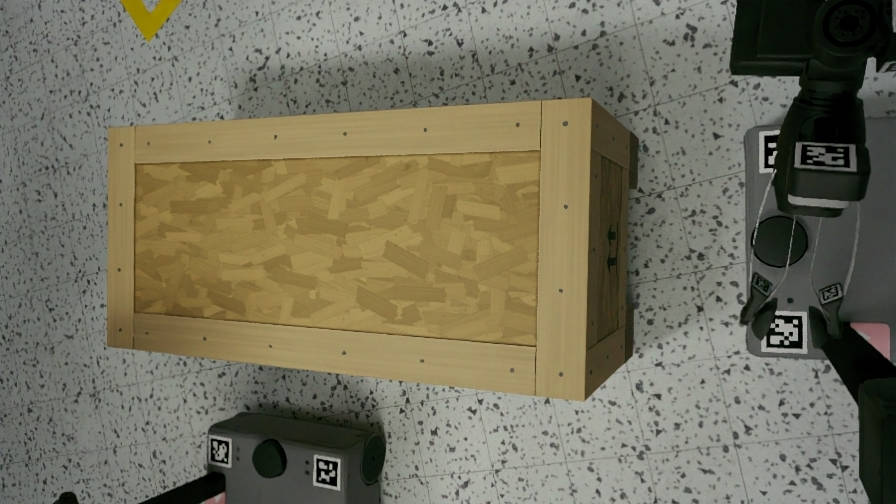

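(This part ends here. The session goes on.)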